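# Criss-cross stack four wooden strips with two arms

## Task

Four same-coloured wooden strips lie loose on the table between the two rows. Build a criss-cross stack from them: two strips lie flat on the table next to each other with a space between, and the remaining two lie flat on top, each spanning both lower strips, with a space between those two as well.

## Robot and tools

Robot: two 6-joint arms with parallel grippers, named left_arm and right_arm. The names do not refer to image sides. In the shared scene frame the origin sits on the table top midway between the arms, +z is up, +x reaches out over the table, and left_arm is on the +y side. Base roots: left_arm at (+0.001, +0.258, 0) m with quat_wxyz (+0.998, 0, 0, +0.063); right_arm at (-0.026, -0.284, 0) m with quat_wxyz (+1.000, 0, 0, +0.024).

Gripper: the fingers point along the gripper's +z axis and close along its y axis. end_effector_position is the pinch point between the pads, roughly 1 cm behind the fingertips. Each wrist also carries a camera mount that takes up space near the gripper.

execute_actions, argument actions: a list holding one item or nothing. An empty list ({"actions": []}) only reports the current state. An action item is {"rows": [...], "steps": n}, where steps is 1 to 15 (15 if omitted), each step lasting 1/30 s. rows holds 1 to 15 rows; each row is used for one step, and the final row repeats when rows run out. A wait item is {"steps": n} with no rows, n up to 300; it returns after that many steps counted from the previous result, and your reply time is counted inside that. Optional pictures (true/false) chooses whether camera images come back; by default they do. A refused call moves nothing.

Each row is one flat list of 14 numbers covering both arms, always all 14 even when only one arm should move: left_arm waist, shoulder, elbow, wrist pitch, wrist yaw, wrist roll, opening, then the same seven for right_arm. The six joint numbers are absolute target angles in radians, in the same units the Joint positions line prints; they are not offsets. Stated ranges per arm: waist -2.618 to 3.054, shoulder 0.000 to 3.142, elbow 0.000 to 3.142, wrist pitch -1.571 to 1.571, wrist yaw -1.571 to 1.571, wrist roll -2.094 to 2.094. A target more than 0.036 rad beyond a range end, and farther out than the joint's last reported angle, makes the call refused. True ends may differ from the stated ones by up to 0.036 rad either way; asking past the true end clips the command there and produces a "joint sent to its limit" line, possibly about an earlier action. Missing that line does not prove there is more room.

Opening is an absolute value from -1 (closed) to +1 (fully open). Between the extremes the fingers are driven until grip_measured equals your number. To keep hold of something, command below its grip_measured: about 0.03 under holds firmly, a smaller margin holds more softly. Each gripper's reading has a fixed error up to about 1 mm. Pad force tops out near 50 to 62 N (lower on some grippers, and lower on parts under about 2 mm thick); the first contact can spike harder.

Motion limits: each joint's sent target stays within a fixed lead of its measured angle (waist 0.202 rad, shoulder 0.258, elbow 0.238, wrist pitch 0.573, wrist yaw and roll 0.522), and if the targets would move the gripper more than 70 mm from where it is, all are scaled back. Far targets therefore take several actions. Between calls the arms keep heading for the last row sent, until everything has nearly stopped or a step is HELD; after that a new action is needed to push farther. Fingers still in motion finish moving.

Results: a state line "left_arm: … | right_arm: …" gives each gripper's position in metres and quat_wxyz in the scene frame; it can be off, more so when reaching far. Joint positions and Joint velocities list each arm's joints (rad, rad/s) then the pad gap (m, m/s; 0.094 m fully open). grip_measured is the opening on the command scale. Joint torques follow the joint order, carry per-arm offsets, scale errors and noise, and are nonzero even in free air. "joint command not followed" means a clearance check altered or blocked some joint targets; the rest of the row still ran. HELD marks steps where all or part of your row was not sent. MOTOR HOT appears from 75 °C; at 90 °C the arm halts for 10 s, and at 100 °C that arm goes limp and drops what it holds; these are OVER-TEMPERATURE FAULT lines. Holding loads heats motors, even while you think, so avoid long grips.

zoom_image: camera (cam_high, cam_low, cam_left_wrist, cam_right_wrist) and region [x0, y0, x1, y1] in pixels from the top-left, at most 504 by 504. cam_high and cam_low are 504x504; the wrist cameras are 616x616. It enlarges the latest image and does not move anything.

read_manual: optional section, only "licences"; returns URDF licence text. No motion.

finished_scene: scene = the current scene number. Answering without a tool call also ends things.

Cautions: keep every strip on the table; nothing may fall or be knocked off. Never let the arms collide or press on each other. Avoid dropping strips, slamming, or shoving hard into the stack. Outside forces may occasionally tug a held strip or nudge a loose one, so check the stack before finishing. Move smoothly and don't waste time, since the robot keeps moving while you reply.

Each tool is called after "Call:" as name([rows], argument=value, ...), one row to a line, values as JSON.

## Session

Call:
execute_actions(actions=[])

Scene clock: 0.00 s of 5550.00 s.
left_arm: end_effector_position=(+0.3535, +0.3947, +0.3544) grip_measured=+1.000 end_effector_quat_wxyz=(+0.629, -0.022, +0.773, -0.084) | right_arm: end_effector_position=(+0.4103, +0.0892, +0.3267) grip_measured=+1.000 end_effector_quat_wxyz=(+0.753, -0.612, +0.241, -0.012)
Joint positions: left_arm=[ 0.582  1.185  1.126 -0.224  0.792  0.042  0.094] | right_arm=[ 0.468  1.935  1.396  0.709 -0.657 -1.107  0.094]
Joint velocities: left_arm=[-0.002 -0.012 -0.027 -0.022 -0.037  0.037  0.   ] | right_arm=[-0.017  0.002 -0.002  0.007 -0.007 -0.037  0.   ]
Joint torques (N m, as the arm reports them, + toward a larger angle): no reading

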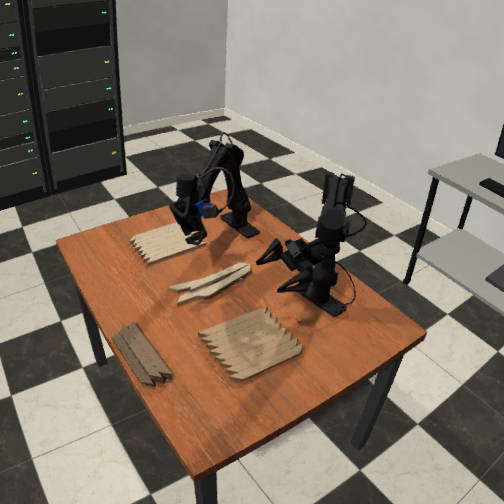

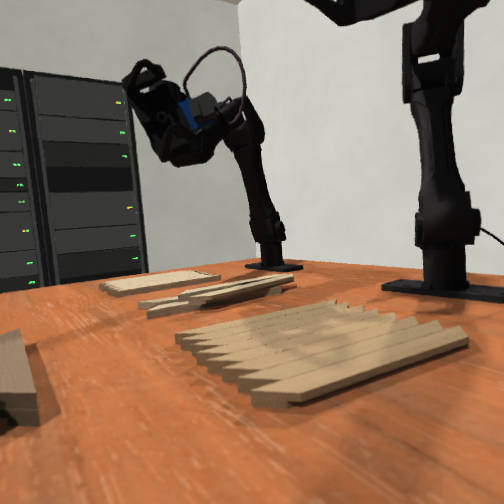

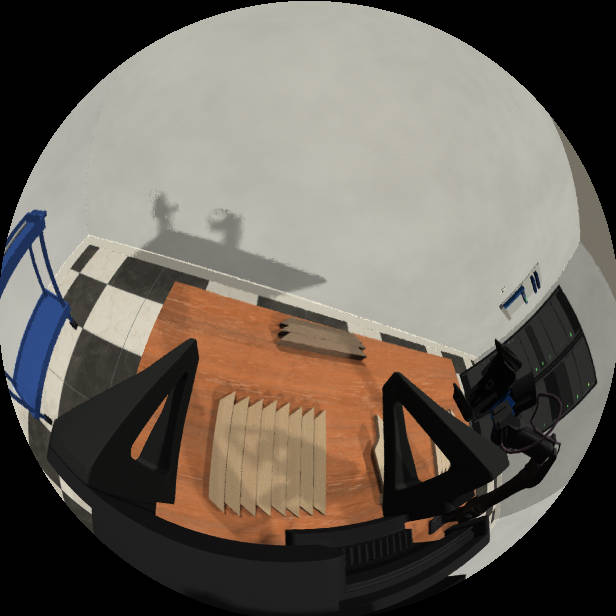

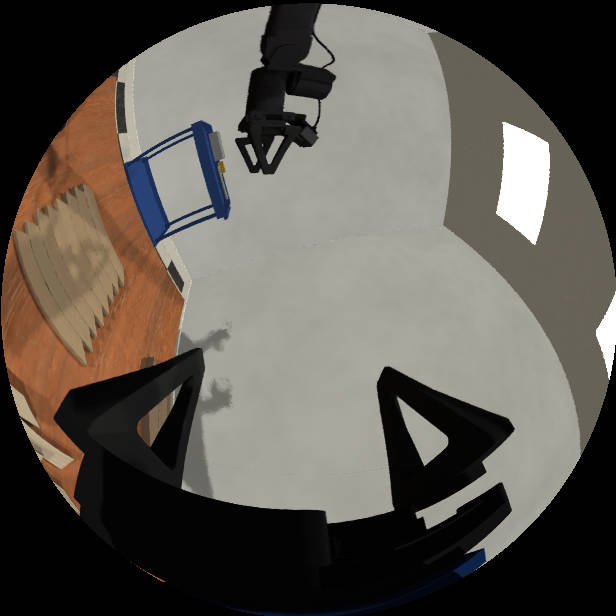

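Call:
execute_actions([
  {"rows":[[0,1.8,1.7,-1.47,0,0,1,-0.5,1,1,-0.5,0,0,1]]},
], pictures=false)

Call:
execute_actions([
  {"rows":[[-0.83,1.8,1.7,-1.47,0,-0.7,1,-0.5,1,1,-0.5,0,0,1]]},
], pictures=false)

Call:
execute_actions([
  {"steps":30},
])

Call:
zoom_image(camera="cam_high", region=[150,220,290,330])

Scene clock: 6.37 s of 5550.00 s.
left_arm: end_effector_position=(+0.3613, +0.2845, +0.1364) grip_measured=+1.000 end_effector_quat_wxyz=(+0.036, -0.045, +0.998, -0.035) | right_arm: end_effector_position=(+0.4291, -0.2329, +0.2174) grip_measured=+1.000 end_effector_quat_wxyz=(+0.519, -0.237, +0.821, -0.025)
Joint positions: left_arm=[-0.02   1.85   1.655 -1.309  0.074  0.014  0.094] | right_arm=[-0.002  1.463  1.028 -0.05  -0.166 -0.416  0.094]
Joint velocities: left_arm=[ 0.007 -0.012 -0.007 -1.15  -0.462 -0.022  0.   ] | right_arm=[-1.243 -1.17  -0.208 -1.619  0.593  1.399  0.   ]
Joint torques (N m, as the arm reports them, + toward a larger angle): left_arm=[  1.39 -11.84  10.31   0.54  -0.17  -0.13] | right_arm=[ 0.38 -8.68  5.31  1.59 -0.08  0.06]
Steps of this call (steps 1 to 90: nothing new was sent; then 2.87 s passed at rest; steps 91 to 105: all 15 steps of this action). Readings (joint positions):
91: left_arm=[0.556 1.208 1.168 -0.304 0.722 0.038] | right_arm=[0.462 1.920 1.380 0.681 -0.623 -1.071]
92: left_arm=[0.505 1.262 1.243 -0.397 0.634 0.033] | right_arm=[0.451 1.891 1.344 0.635 -0.583 -1.028]
94: left_arm=[0.383 1.405 1.408 -0.570 0.454 0.025] | right_arm=[0.404 1.829 1.271 0.544 -0.502 -0.944]
98: left_arm=[0.170 1.681 1.628 -0.833 0.237 0.019] | right_arm=[0.278 1.708 1.140 0.360 -0.354 -0.773]
105: the state above

Scene clock: 6.87 s of 5550.00 s.
left_arm: end_effector_position=(+0.2445, +0.0274, +0.1484) grip_measured=+1.000 end_effector_quat_wxyz=(-0.013, +0.045, +0.999, -0.006) | right_arm: end_effector_position=(+0.2853, -0.4349, +0.3015) grip_measured=+1.000 end_effector_quat_wxyz=(+0.526, +0.175, +0.822, -0.128)
Joint positions: left_arm=[-0.874  1.829  1.68  -1.434  0.026 -0.658  0.094] | right_arm=[-0.505  0.992  1.011 -0.445 -0.008 -0.032  0.094]
Joint velocities: left_arm=[-0.056  0.012 -0.022 -0.183  0.022 -0.154  0.   ] | right_arm=[ 0.007  0.051 -0.017 -0.344  0.051  0.051  0.   ]
Joint torques (N m, as the arm reports them, + toward a larger angle): left_arm=[ 3.42 -9.99  7.86  0.06 -0.31 -0.15] | right_arm=[ 0.36 -0.92  4.58  1.52  0.02  0.06]
Steps of this call (steps 1 to 15: all 15 steps of this action). Readings (joint positions):
1: left_arm=[-0.039 1.846 1.657 -1.343 0.050 -0.068] | right_arm=[-0.047 1.422 1.022 -0.103 -0.147 -0.369]
2: left_arm=[-0.077 1.842 1.662 -1.368 0.030 -0.167] | right_arm=[-0.095 1.378 1.017 -0.152 -0.129 -0.326]
4: left_arm=[-0.200 1.834 1.672 -1.397 0.013 -0.350] | right_arm=[-0.195 1.285 1.012 -0.234 -0.099 -0.251]
8: left_arm=[-0.497 1.830 1.680 -1.415 0.007 -0.551] | right_arm=[-0.420 1.084 1.011 -0.347 -0.051 -0.131]
15: the state above

Scene clock: 7.87 s of 5550.00 s.
left_arm: end_effector_position=(+0.2520, +0.0443, +0.1498) grip_measured=+1.000 end_effector_quat_wxyz=(-0.015, +0.007, +1.000, +0.006) | right_arm: end_effector_position=(+0.2816, -0.4331, +0.2921) grip_measured=+1.000 end_effector_quat_wxyz=(+0.511, +0.188, +0.830, -0.118)
Joint positions: left_arm=[-0.83   1.825  1.68  -1.456  0.009 -0.689  0.094] | right_arm=[-0.505  0.993  1.011 -0.485 -0.008 -0.007  0.094]
Joint velocities: left_arm=[-0.007  0.007 -0.007 -0.037 -0.051  0.007  0.   ] | right_arm=[-0.017  0.002  0.007  0.022 -0.037 -0.037  0.   ]
Joint torques (N m, as the arm reports them, + toward a larger angle): left_arm=[-0.01 -9.73  7.81  0.02 -0.1  -0.13] | right_arm=[ 0.46 -0.85  4.54  1.37  0.04  0.06]
Steps of this call (steps 1 to 30: the robot went on to your last target). Readings (joint positions):
1: left_arm=[-0.872 1.828 1.680 -1.439 0.025 -0.664] | right_arm=[-0.505 0.992 1.011 -0.455 -0.008 -0.027]
2: left_arm=[-0.863 1.828 1.680 -1.442 0.024 -0.668] | right_arm=[-0.505 0.993 1.011 -0.462 -0.008 -0.023]
4: left_arm=[-0.843 1.826 1.680 -1.448 0.018 -0.676] | right_arm=[-0.505 0.993 1.011 -0.472 -0.008 -0.017]
8: left_arm=[-0.830 1.825 1.680 -1.453 0.010 -0.684] | right_arm=[-0.505 0.993 1.011 -0.480 -0.008 -0.011]
30: the state above
All arms were judged still, so your last target was given up. Only a new action makes them travel on or press farther. Fingers that are still opening or closing keep moving.

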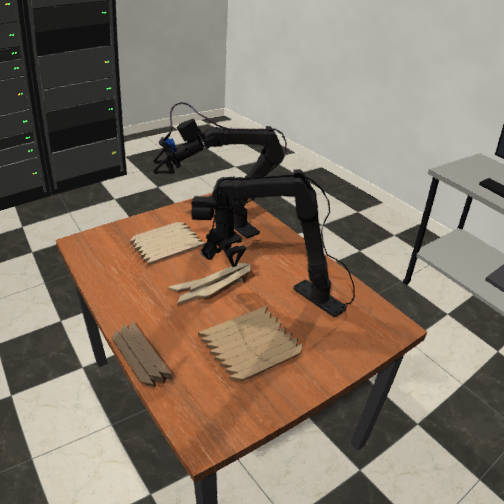

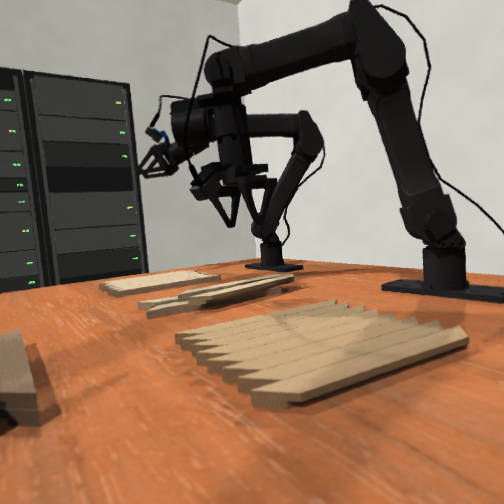

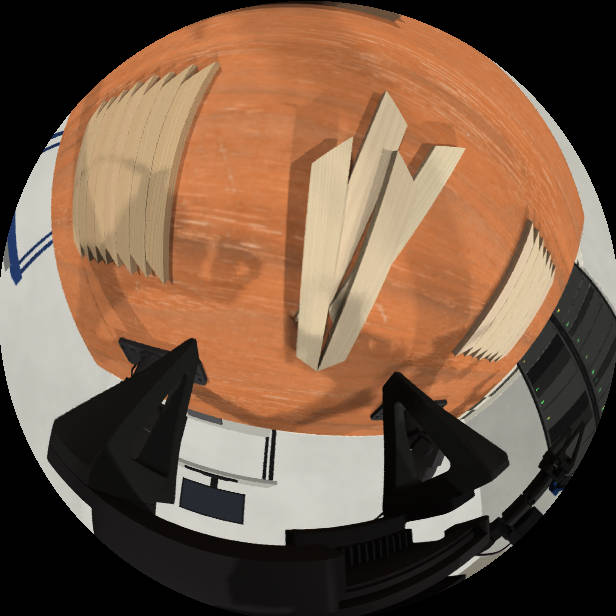

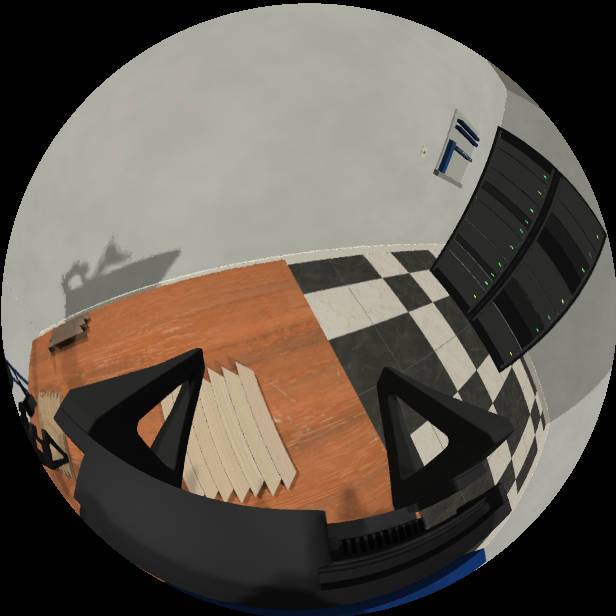

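Region (150, 220, 290, 330) of cam_high's 504x504 image, scaled by 3.600, with more detail than that image has; it fills the top 396 rows of this view, and the rest is white.

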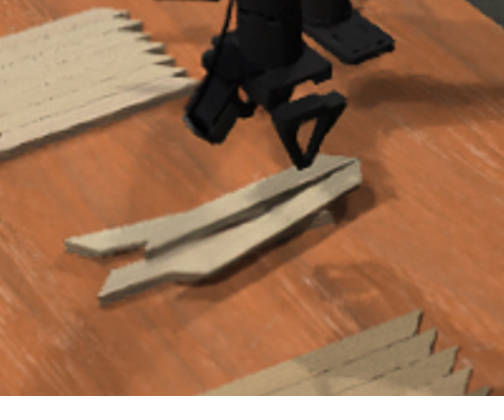

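Call:
execute_actions([
  {"rows":[[-0.767,1.96,1.558,-1.124,0,-0.64,0.2,-0.5,1,1,-0.5,0,0,1]]},
], pictures=false)

Call:
execute_actions([
  {"steps":15},
])

Scene clock: 13.30 s of 5550.00 s.
left_arm: end_effector_position=(+0.2990, +0.0366, +0.0635) grip_measured=+0.203 end_effector_quat_wxyz=(-0.005, -0.007, +1.000, -0.000) | right_arm: end_effector_position=(+0.2816, -0.4331, +0.2921) grip_measured=+1.000 end_effector_quat_wxyz=(+0.511, +0.188, +0.830, -0.118)
Joint positions: left_arm=[-0.765  1.984  1.551 -1.146  0.007 -0.652  0.056] | right_arm=[-0.505  0.993  1.011 -0.485 -0.008 -0.007  0.094]
Joint velocities: left_arm=[-0.027 -0.081 -0.002  0.095 -0.007 -0.007 -0.001] | right_arm=[-0.007  0.007  0.002  0.022 -0.022  0.037  0.   ]
Joint torques (N m, as the arm reports them, + toward a larger angle): left_arm=[ -0.15 -10.68   6.65   0.34  -0.07   0.11] | right_arm=[ 0.46 -0.87  4.53  1.37  0.05  0.06]
Steps of this call (steps 1 to 90: nothing new was sent; then 1.93 s passed at rest; steps 91 to 105: all 15 steps of this action). Readings (joint positions):
91: left_arm=[-0.826 1.829 1.666 -1.428 0.010 -0.685] | right_arm=[-0.505 0.993 1.011 -0.485 -0.008 -0.007]
92: left_arm=[-0.818 1.837 1.647 -1.383 0.011 -0.680] | right_arm=[-0.505 0.993 1.011 -0.485 -0.008 -0.007]
94: left_arm=[-0.793 1.886 1.609 -1.296 0.010 -0.670] | right_arm=[-0.505 0.993 1.011 -0.485 -0.008 -0.007]
98: left_arm=[-0.766 1.989 1.559 -1.191 0.007 -0.659] | right_arm=[-0.505 0.993 1.011 -0.485 -0.008 -0.007]
105: the state above

Scene clock: 13.80 s of 5550.00 s.
left_arm: end_effector_position=(+0.3013, +0.0349, +0.0647) grip_measured=+0.203 end_effector_quat_wxyz=(+0.000, -0.006, +1.000, -0.004) | right_arm: end_effector_position=(+0.2816, -0.4331, +0.2921) grip_measured=+1.000 end_effector_quat_wxyz=(+0.511, +0.188, +0.830, -0.118)
Joint positions: left_arm=[-0.765  1.981  1.551 -1.135  0.007 -0.651  0.056] | right_arm=[-0.505  0.993  1.011 -0.485 -0.008 -0.007  0.094]
Joint velocities: left_arm=[-0.017 -0.002  0.007  0.022 -0.066  0.007 -0.001] | right_arm=[ 0.012 -0.022 -0.012 -0.022 -0.022  0.007  0.   ]
Joint torques (N m, as the arm reports them, + toward a larger angle): left_arm=[ -0.14 -10.73   6.69   0.36  -0.07   0.11] | right_arm=[ 0.47 -0.87  4.52  1.37  0.04  0.07]
Steps of this call (steps 1 to 15: the robot went on to your last target). Readings (joint positions):
1: left_arm=[-0.765 1.982 1.551 -1.143 0.007 -0.652] | right_arm=[-0.505 0.993 1.011 -0.485 -0.008 -0.007]
2: left_arm=[-0.765 1.981 1.551 -1.141 0.007 -0.652] | right_arm=[-0.505 0.993 1.011 -0.485 -0.008 -0.007]
4: left_arm=[-0.765 1.981 1.551 -1.139 0.007 -0.651] | right_arm=[-0.505 0.993 1.011 -0.485 -0.008 -0.007]
8: left_arm=[-0.765 1.981 1.551 -1.136 0.007 -0.651] | right_arm=[-0.505 0.993 1.011 -0.485 -0.008 -0.007]
15: the state above

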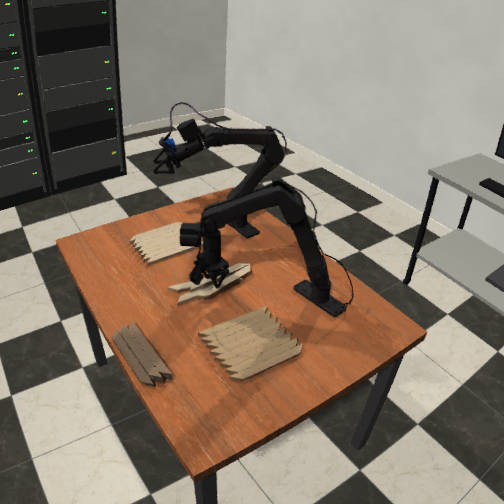

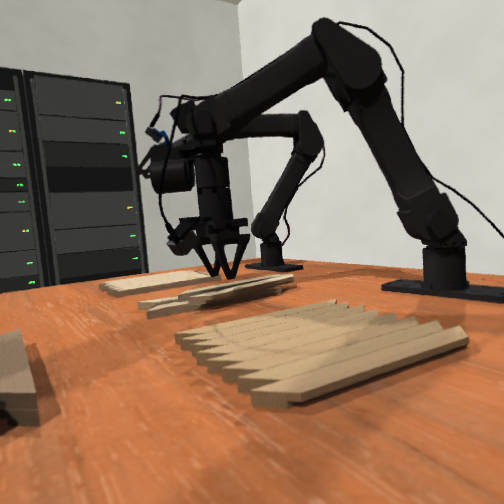

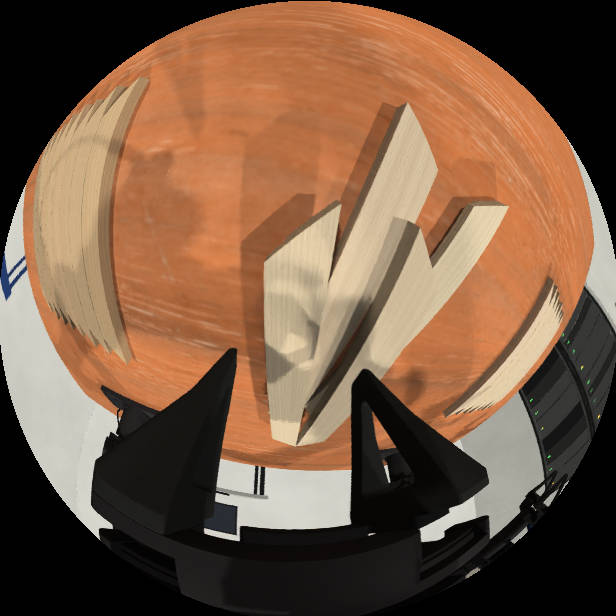

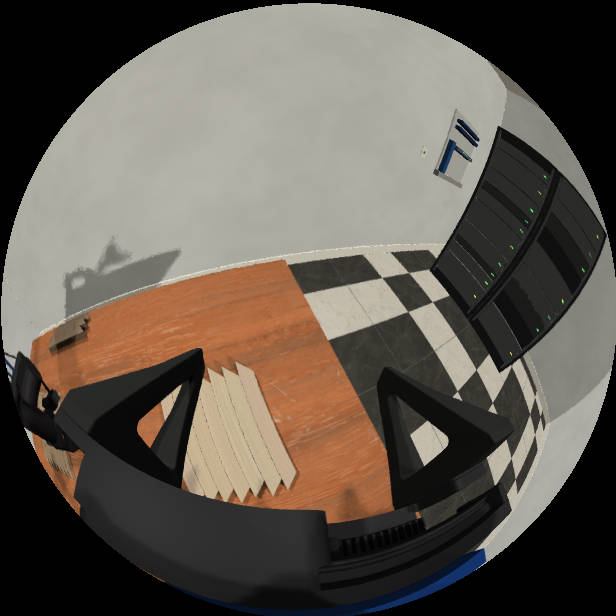

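Call:
execute_actions([
  {"rows":[[-0.765,1.91,1.397,-1.02,0,-0.8,-0.1,-0.5,1,1,-0.5,0,0,1]]},
])

Call:
zoom_image(camera="cam_low", region=[130,230,310,330])

Scene clock: 17.60 s of 5550.00 s.
left_arm: end_effector_position=(+0.2863, +0.0460, +0.0449) grip_measured=-0.097 end_effector_quat_wxyz=(-0.000, -0.073, +0.997, -0.004) | right_arm: end_effector_position=(+0.2816, -0.4331, +0.2921) grip_measured=+1.000 end_effector_quat_wxyz=(+0.511, +0.188, +0.830, -0.118)
Joint positions: left_arm=[-0.765  1.931  1.4   -1.035  0.007 -0.784  0.042] | right_arm=[-0.505  0.993  1.011 -0.485 -0.008 -0.007  0.094]
Joint velocities: left_arm=[ 0.007  0.007 -0.002  0.066  0.022  0.007  0.   ] | right_arm=[-0.002 -0.007 -0.007  0.007  0.022 -0.007  0.   ]
Joint torques (N m, as the arm reports them, + toward a larger angle): left_arm=[  0.   -10.25   5.6    0.36  -0.07  -0.11] | right_arm=[ 0.46 -0.87  4.53  1.37  0.04  0.06]
Steps of this call (steps 1 to 15: the robot went on to your last target; steps 16 to 90: nothing new was sent; then 0.30 s passed at rest; steps 91 to 105: all 15 steps of this action). Readings (joint positions):
91: left_arm=[-0.765 1.969 1.522 -1.103 0.007 -0.673] | right_arm=[-0.505 0.993 1.011 -0.485 -0.008 -0.007]
92: left_arm=[-0.765 1.949 1.480 -1.076 0.007 -0.696] | right_arm=[-0.505 0.993 1.011 -0.485 -0.008 -0.007]
94: left_arm=[-0.765 1.931 1.423 -1.071 0.007 -0.730] | right_arm=[-0.505 0.993 1.011 -0.485 -0.008 -0.007]
98: left_arm=[-0.765 1.931 1.400 -1.058 0.007 -0.765] | right_arm=[-0.505 0.993 1.011 -0.485 -0.008 -0.007]
105: the state above

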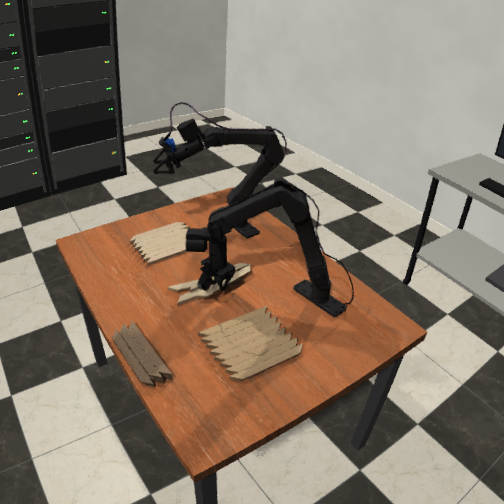

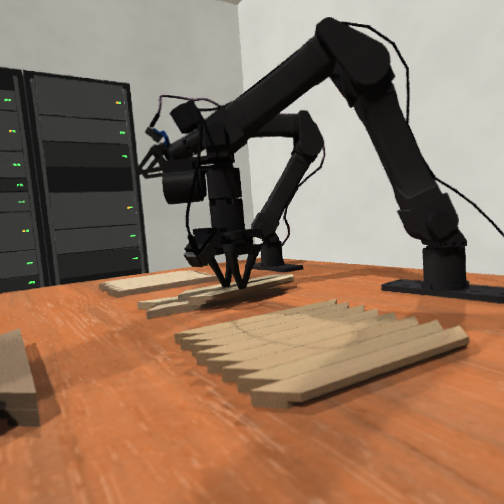

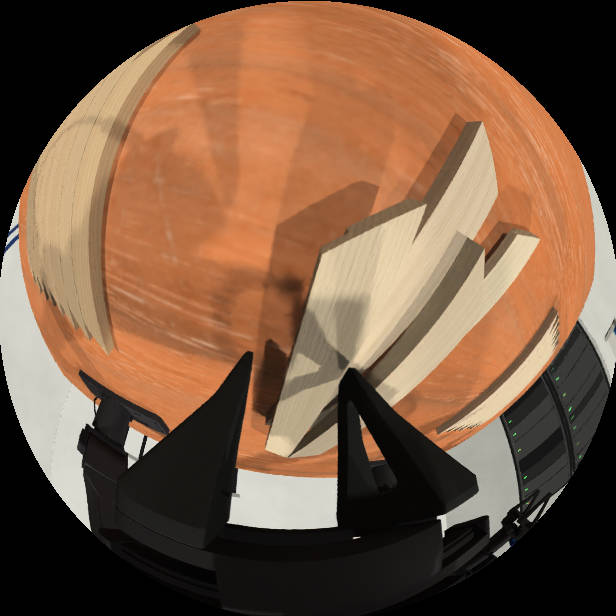

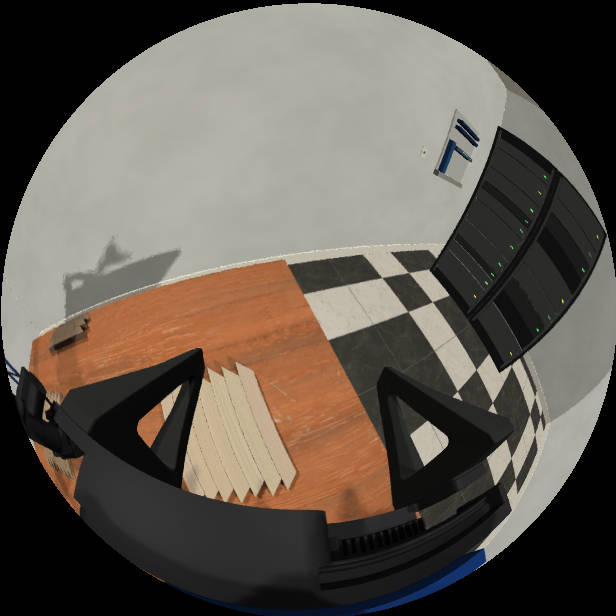

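Region (130, 230, 310, 330) of cam_low's 504x504 image, scaled by 2.800, with more detail than that image has.

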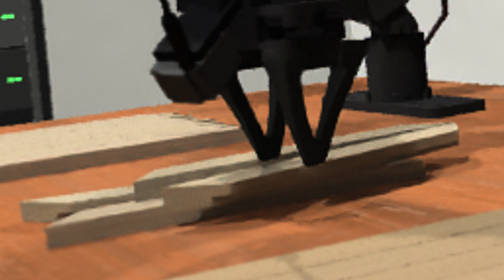

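Call:
execute_actions([
  {"rows":[[-0.78,1.91,1.397,-1.02,0,-0.7,-0.1,-0.5,1,1,-0.5,0,0,1],[-0.78,1.91,1.397,-1.02,0,-0.7,-0.1,-0.5,1,1,-0.5,0,0,1],[-0.78,1.91,1.397,-1.02,0,-0.7,-0.1,-0.5,1,1,-0.5,0,0,1],[-0.78,1.955,1.397,-0.98,0,-0.7,-0.1,-0.5,1,1,-0.5,0,0,1]]},
])

Call:
zoom_image(camera="cam_low", region=[130,230,310,330])

Scene clock: 21.13 s of 5550.00 s.
left_arm: end_effector_position=(+0.2916, +0.0385, +0.0370) grip_measured=-0.097 end_effector_quat_wxyz=(+0.007, -0.033, +0.999, -0.010) | right_arm: end_effector_position=(+0.2816, -0.4331, +0.2921) grip_measured=+1.000 end_effector_quat_wxyz=(+0.511, +0.188, +0.830, -0.118)
Joint positions: left_arm=[-0.773  1.955  1.4   -0.993  0.007 -0.714  0.042] | right_arm=[-0.505  0.993  1.011 -0.485 -0.008 -0.007  0.094]
Joint velocities: left_arm=[-0.012 -0.017 -0.012 -0.051  0.051 -0.007 -0.   ] | right_arm=[-0.012 -0.017  0.007  0.081 -0.007  0.037  0.   ]
Joint torques (N m, as the arm reports them, + toward a larger angle): left_arm=[-0.49 -8.99  5.6   0.41 -0.07  0.13] | right_arm=[ 0.46 -0.87  4.53  1.38  0.04  0.06]
Steps of this call (steps 1 to 15: the robot went on to your last target; steps 16 to 90: nothing new was sent; then 0.03 s passed at rest; steps 91 to 105: all 15 steps of this action). Readings (joint positions):
91: left_arm=[-0.766 1.931 1.400 -1.030 0.007 -0.776] | right_arm=[-0.505 0.993 1.011 -0.485 -0.008 -0.007]
92: left_arm=[-0.767 1.931 1.400 -1.030 0.007 -0.763] | right_arm=[-0.505 0.993 1.011 -0.485 -0.008 -0.007]
94: left_arm=[-0.770 1.932 1.400 -1.027 0.007 -0.744] | right_arm=[-0.505 0.993 1.011 -0.485 -0.008 -0.007]
98: left_arm=[-0.773 1.948 1.400 -1.004 0.007 -0.725] | right_arm=[-0.505 0.993 1.011 -0.485 -0.008 -0.007]
105: the state above

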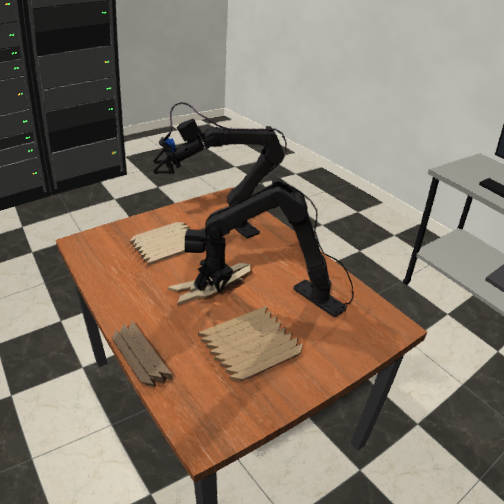

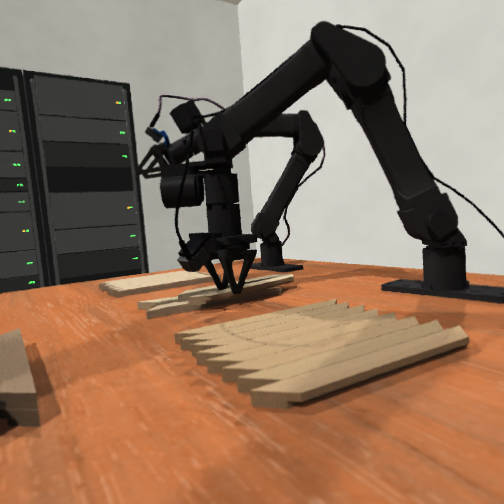

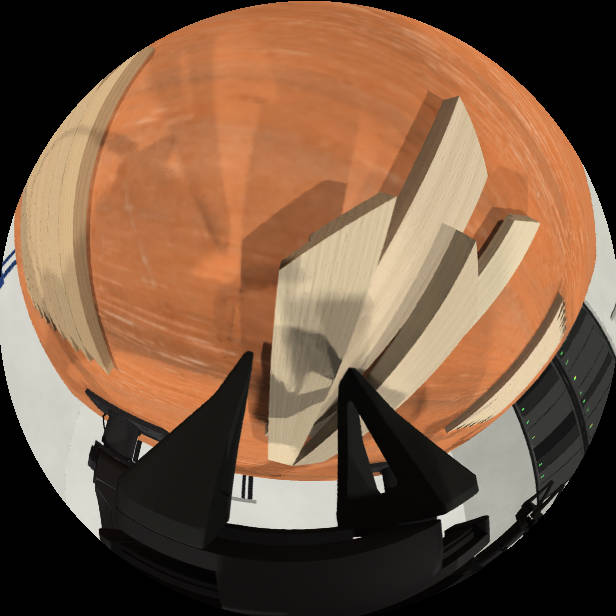

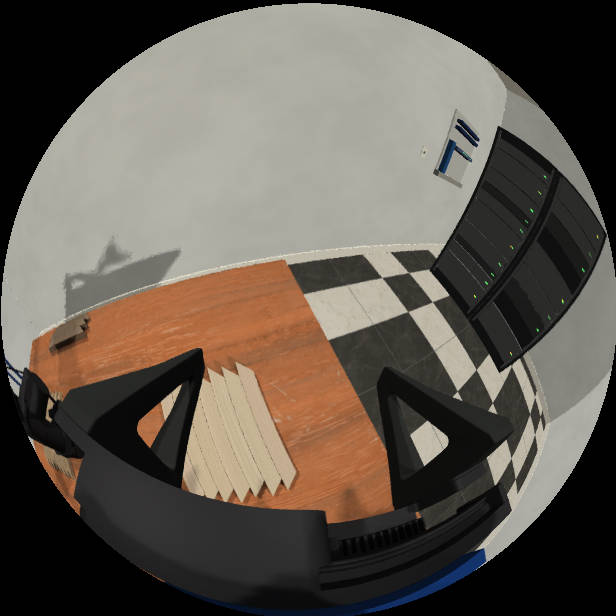

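Region (130, 230, 310, 330) of cam_low's 504x504 image, scaled by 2.800, with more detail than that image has.

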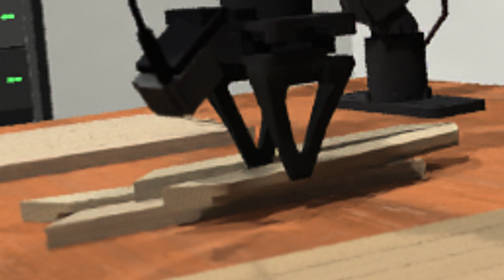

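Call:
execute_actions([
  {"rows":[[-0.78,1.972,1.397,-0.98,0,-0.7,-0.1,-0.5,1,1,-0.5,0,0,1]],"steps":10},
], pictures=false)

Call:
execute_actions([
  {"rows":[[-0.78,1.972,1.397,-0.98,0,-0.7,-0.4,-0.5,1,1,-0.5,0,0,1]],"steps":10},
], pictures=false)

Call:
execute_actions([
  {"rows":[[-0.78,1.88,1.397,-1.05,0,-0.7,-0.4,-0.5,1,1,-0.5,0,0,1]]},
])

Scene clock: 24.07 s of 5550.00 s.
left_arm: end_effector_position=(+0.2911, +0.0388, +0.0318) grip_measured=-0.097 end_effector_quat_wxyz=(+0.002, -0.032, +0.999, -0.006) | right_arm: end_effector_position=(+0.2816, -0.4331, +0.2921) grip_measured=+1.000 end_effector_quat_wxyz=(+0.511, +0.188, +0.830, -0.118)
Joint positions: left_arm=[-0.773  1.97   1.4   -0.99   0.007 -0.711  0.042] | right_arm=[-0.505  0.993  1.011 -0.485 -0.008 -0.007  0.094]
Joint velocities: left_arm=[-0.022  0.002  0.007  0.022 -0.022 -0.081  0.   ] | right_arm=[-0.002  0.002  0.002 -0.007  0.007 -0.037  0.   ]
Joint torques (N m, as the arm reports them, + toward a larger angle): left_arm=[-0.49 -8.92  5.55  0.37 -0.07  0.12] | right_arm=[ 0.46 -0.87  4.53  1.37  0.04  0.07]
Steps of this call (steps 1 to 15: the robot went on to your last target; steps 16 to 78: nothing new was sent; steps 79 to 88: all 10 steps of this action). Readings (joint positions):
79: left_arm=[-0.773 1.956 1.400 -0.991 0.007 -0.711] | right_arm=[-0.505 0.993 1.011 -0.485 -0.008 -0.007]
80: left_arm=[-0.773 1.957 1.400 -0.990 0.007 -0.711] | right_arm=[-0.505 0.993 1.011 -0.485 -0.008 -0.007]
82: left_arm=[-0.773 1.963 1.400 -0.990 0.007 -0.711] | right_arm=[-0.505 0.993 1.011 -0.485 -0.008 -0.007]
86: left_arm=[-0.773 1.969 1.400 -0.990 0.007 -0.711] | right_arm=[-0.505 0.993 1.011 -0.485 -0.008 -0.007]
88: the state above

Scene clock: 24.40 s of 5550.00 s.
left_arm: end_effector_position=(+0.2913, +0.0387, +0.0318) grip_measured=-0.393 end_effector_quat_wxyz=(+0.003, -0.032, +0.999, -0.006) | right_arm: end_effector_position=(+0.2816, -0.4331, +0.2921) grip_measured=+1.000 end_effector_quat_wxyz=(+0.511, +0.188, +0.830, -0.118)
Joint positions: left_arm=[-0.773  1.97   1.4   -0.989  0.006 -0.71   0.029] | right_arm=[-0.505  0.993  1.011 -0.485 -0.008 -0.007  0.094]
Joint velocities: left_arm=[-0.012 -0.002 -0.007 -0.022 -0.037 -0.022 -0.   ] | right_arm=[-0.002  0.002 -0.007  0.037  0.022  0.037  0.   ]
Joint torques (N m, as the arm reports them, + toward a larger angle): left_arm=[-0.49 -8.94  5.56  0.36 -0.07  0.12] | right_arm=[ 0.46 -0.87  4.54  1.37  0.04  0.07]
Steps of this call (steps 1 to 10: all 10 steps of this action). Readings (joint positions):
1: left_arm=[-0.773 1.970 1.400 -0.990 0.007 -0.711] | right_arm=[-0.505 0.993 1.011 -0.485 -0.008 -0.007]
2: left_arm=[-0.773 1.970 1.400 -0.990 0.006 -0.710] | right_arm=[-0.505 0.993 1.011 -0.485 -0.008 -0.007]
4: left_arm=[-0.773 1.970 1.400 -0.990 0.006 -0.710] | right_arm=[-0.505 0.993 1.011 -0.485 -0.008 -0.007]
8: left_arm=[-0.773 1.970 1.400 -0.989 0.006 -0.710] | right_arm=[-0.505 0.993 1.011 -0.485 -0.008 -0.007]
10: the state above

Scene clock: 24.90 s of 5550.00 s.
left_arm: end_effector_position=(+0.2866, +0.0423, +0.0578) grip_measured=-0.396 end_effector_quat_wxyz=(+0.015, -0.032, +0.999, -0.016) | right_arm: end_effector_position=(+0.2816, -0.4331, +0.2921) grip_measured=+1.000 end_effector_quat_wxyz=(+0.511, +0.188, +0.830, -0.118)
Joint positions: left_arm=[-0.773  1.891  1.398 -1.033  0.006 -0.71   0.028] | right_arm=[-0.505  0.993  1.011 -0.485 -0.008 -0.007  0.094]
Joint velocities: left_arm=[-0.012 -0.002  0.002  0.007  0.051 -0.022  0.002] | right_arm=[-0.007  0.002  0.012 -0.007 -0.022  0.081  0.   ]
Joint torques (N m, as the arm reports them, + toward a larger angle): left_arm=[-0.47 -9.35  5.99  0.15 -0.07  0.11] | right_arm=[ 0.46 -0.85  4.53  1.37  0.04  0.07]
Steps of this call (steps 1 to 15: all 15 steps of this action). Readings (joint positions):
1: left_arm=[-0.773 1.964 1.400 -0.992 0.006 -0.710] | right_arm=[-0.505 0.993 1.011 -0.485 -0.008 -0.007]
2: left_arm=[-0.773 1.954 1.398 -1.000 0.006 -0.710] | right_arm=[-0.505 0.993 1.011 -0.485 -0.008 -0.007]
4: left_arm=[-0.773 1.926 1.398 -1.016 0.006 -0.710] | right_arm=[-0.505 0.993 1.011 -0.485 -0.008 -0.007]
8: left_arm=[-0.773 1.891 1.398 -1.027 0.006 -0.710] | right_arm=[-0.505 0.993 1.011 -0.485 -0.008 -0.007]
15: the state above

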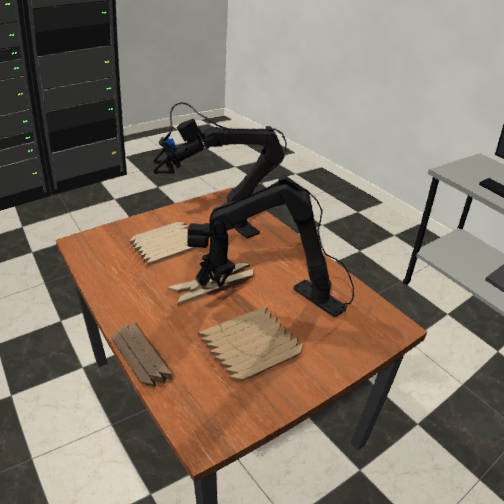

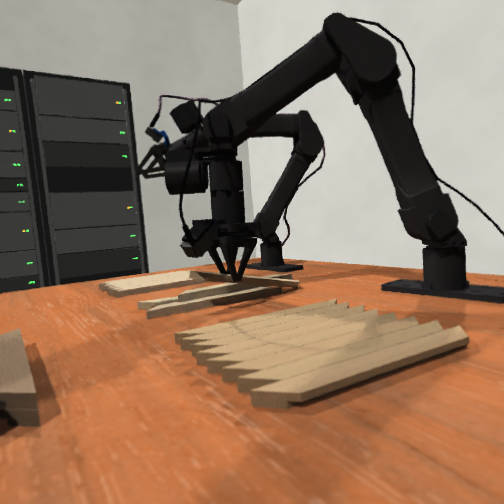

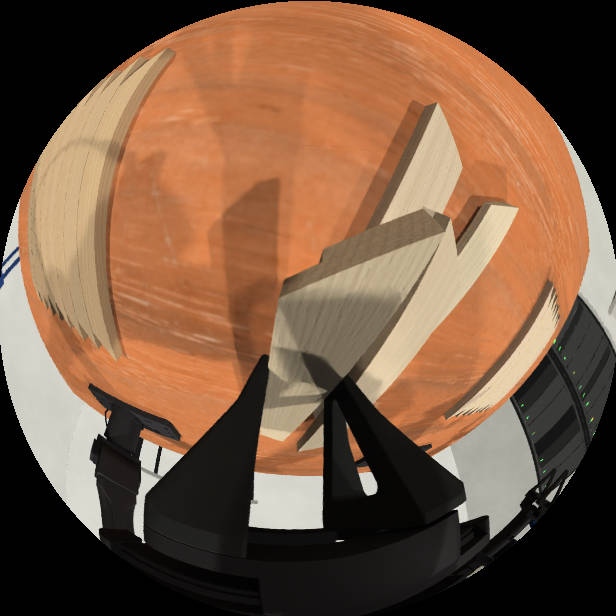

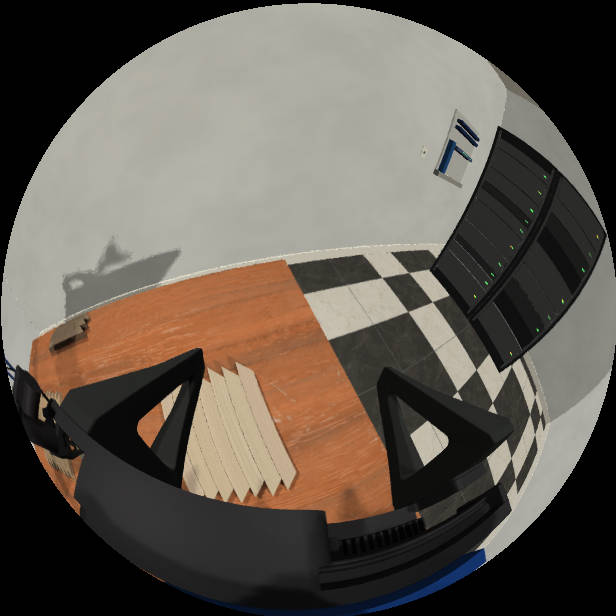

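Call:
execute_actions([
  {"rows":[[-0.78,1.7,1.35,-1.2,0,-0.7,-0.46,-0.5,1,1,-0.5,0,0,1]]},
], pictures=false)

Call:
execute_actions([
  {"rows":[[-1.2,1.68,1.313,-1.2,0,-0.3,-0.46,-0.7,1,1,-0.5,0,0,1]]},
], pictures=false)

Call:
execute_actions([
  {"rows":[[-1.6,1.68,1.313,-1.2,0,0.1,-0.46,-0.7,1,1,-0.5,0,0,1]]},
])

Scene clock: 32.57 s of 5550.00 s.
left_arm: end_effector_position=(+0.2519, +0.0685, +0.1050) grip_measured=-0.439 end_effector_quat_wxyz=(+0.014, -0.032, +0.999, -0.015) | right_arm: end_effector_position=(+0.2816, -0.4331, +0.2921) grip_measured=+1.000 end_effector_quat_wxyz=(+0.511, +0.188, +0.830, -0.118)
Joint positions: left_arm=[-0.773  1.699  1.351 -1.181  0.006 -0.71   0.026] | right_arm=[-0.505  0.993  1.011 -0.485 -0.008 -0.007  0.094]
Joint velocities: left_arm=[-0.007  0.012 -0.017 -0.037 -0.007 -0.007 -0.001] | right_arm=[-0.002  0.012 -0.002  0.022  0.037 -0.037  0.   ]
Joint torques (N m, as the arm reports them, + toward a larger angle): left_arm=[-0.5  -7.    6.12  0.15 -0.07  0.11] | right_arm=[ 0.46 -0.87  4.53  1.37  0.04  0.07]
Steps of this call (steps 1 to 15: the robot went on to your last target; steps 16 to 90: nothing new was sent; then 4.17 s passed at rest; steps 91 to 105: all 15 steps of this action). Readings (joint positions):
91: left_arm=[-0.773 1.874 1.387 -1.038 0.006 -0.710] | right_arm=[-0.505 0.993 1.011 -0.485 -0.008 -0.007]
92: left_arm=[-0.773 1.843 1.368 -1.058 0.006 -0.710] | right_arm=[-0.505 0.993 1.011 -0.485 -0.008 -0.007]
94: left_arm=[-0.773 1.768 1.351 -1.119 0.006 -0.710] | right_arm=[-0.505 0.993 1.011 -0.485 -0.008 -0.007]
98: left_arm=[-0.773 1.692 1.351 -1.164 0.006 -0.710] | right_arm=[-0.505 0.993 1.011 -0.485 -0.008 -0.007]
105: the state above

Scene clock: 33.07 s of 5550.00 s.
left_arm: end_effector_position=(+0.1455, -0.0123, +0.0985) grip_measured=-0.439 end_effector_quat_wxyz=(+0.002, +0.368, +0.930, -0.008) | right_arm: end_effector_position=(+0.2458, -0.4912, +0.2921) grip_measured=+1.000 end_effector_quat_wxyz=(+0.496, +0.271, +0.807, -0.170)
Joint positions: left_arm=[-1.205  1.698  1.324 -1.184  0.009 -0.324  0.026] | right_arm=[-0.7    0.993  1.011 -0.485  0.002 -0.006  0.094]
Joint velocities: left_arm=[ 0.051  0.007  0.002 -0.007 -0.007  0.095 -0.   ] | right_arm=[-0.007 -0.012 -0.007  0.007  0.007 -0.066  0.   ]
Joint torques (N m, as the arm reports them, + toward a larger angle): left_arm=[ 0.04 -8.23  5.02  0.1  -0.02  0.12] | right_arm=[ 0.04 -0.88  4.53  1.38 -0.05  0.05]
Steps of this call (steps 1 to 15: all 15 steps of this action). Readings (joint positions):
1: left_arm=[-0.795 1.698 1.347 -1.181 -0.006 -0.648] | right_arm=[-0.535 0.993 1.011 -0.485 -0.024 -0.007]
2: left_arm=[-0.841 1.698 1.340 -1.181 -0.017 -0.580] | right_arm=[-0.594 0.993 1.011 -0.485 -0.024 -0.007]
4: left_arm=[-0.976 1.698 1.328 -1.181 -0.016 -0.483] | right_arm=[-0.681 0.993 1.011 -0.485 -0.005 -0.006]
8: left_arm=[-1.213 1.698 1.324 -1.181 0.010 -0.379] | right_arm=[-0.700 0.993 1.011 -0.485 0.002 -0.006]
15: the state above

Scene clock: 33.57 s of 5550.00 s.
left_arm: end_effector_position=(+0.0293, -0.0471, +0.0985) grip_measured=-0.439 end_effector_quat_wxyz=(+0.003, +0.700, +0.714, -0.007) | right_arm: end_effector_position=(+0.2458, -0.4912, +0.2921) grip_measured=+1.000 end_effector_quat_wxyz=(+0.496, +0.271, +0.807, -0.170)
Joint positions: left_arm=[-1.604  1.698  1.324 -1.184  0.007  0.075  0.026] | right_arm=[-0.7    0.993  1.011 -0.485  0.002 -0.006  0.094]
Joint velocities: left_arm=[ 0.051 -0.002 -0.032 -0.037 -0.066  0.11   0.001] | right_arm=[ 0.002  0.002  0.002 -0.066  0.037 -0.051  0.   ]
Joint torques (N m, as the arm reports them, + toward a larger angle): left_arm=[ 0.12 -8.25  5.05  0.1  -0.04  0.13] | right_arm=[ 0.04 -0.86  4.54  1.38 -0.05  0.05]
Steps of this call (steps 1 to 15: all 15 steps of this action). Readings (joint positions):
1: left_arm=[-1.225 1.698 1.324 -1.184 -0.005 -0.259] | right_arm=[-0.700 0.993 1.011 -0.485 0.002 -0.006]
2: left_arm=[-1.270 1.698 1.324 -1.184 -0.016 -0.190] | right_arm=[-0.700 0.993 1.011 -0.485 0.002 -0.006]
4: left_arm=[-1.405 1.698 1.324 -1.183 -0.016 -0.089] | right_arm=[-0.700 0.993 1.011 -0.485 0.002 -0.006]
8: left_arm=[-1.623 1.698 1.324 -1.182 0.012 0.019] | right_arm=[-0.700 0.993 1.011 -0.485 0.002 -0.006]
15: the state above

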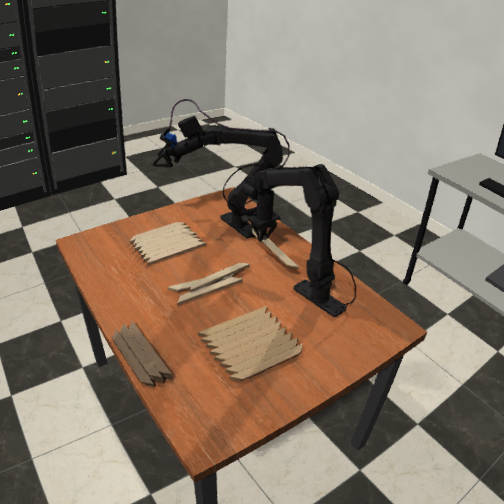

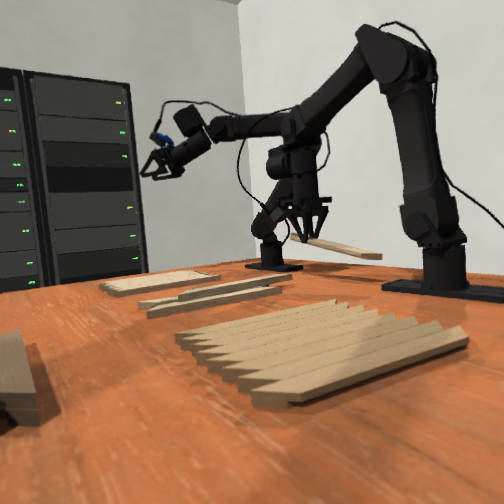

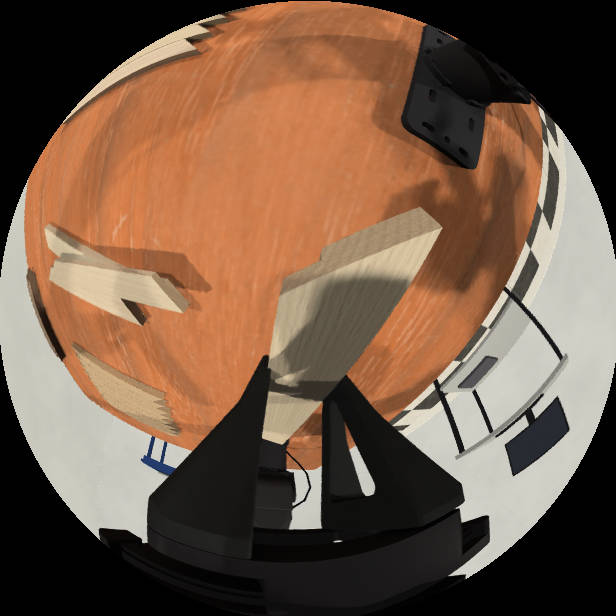

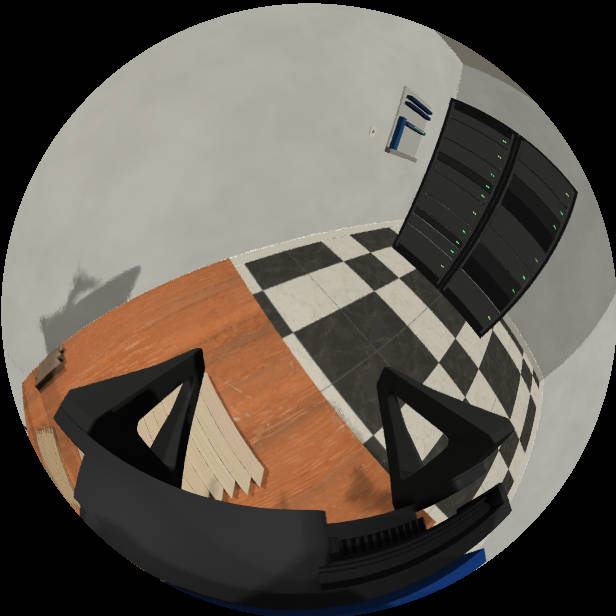

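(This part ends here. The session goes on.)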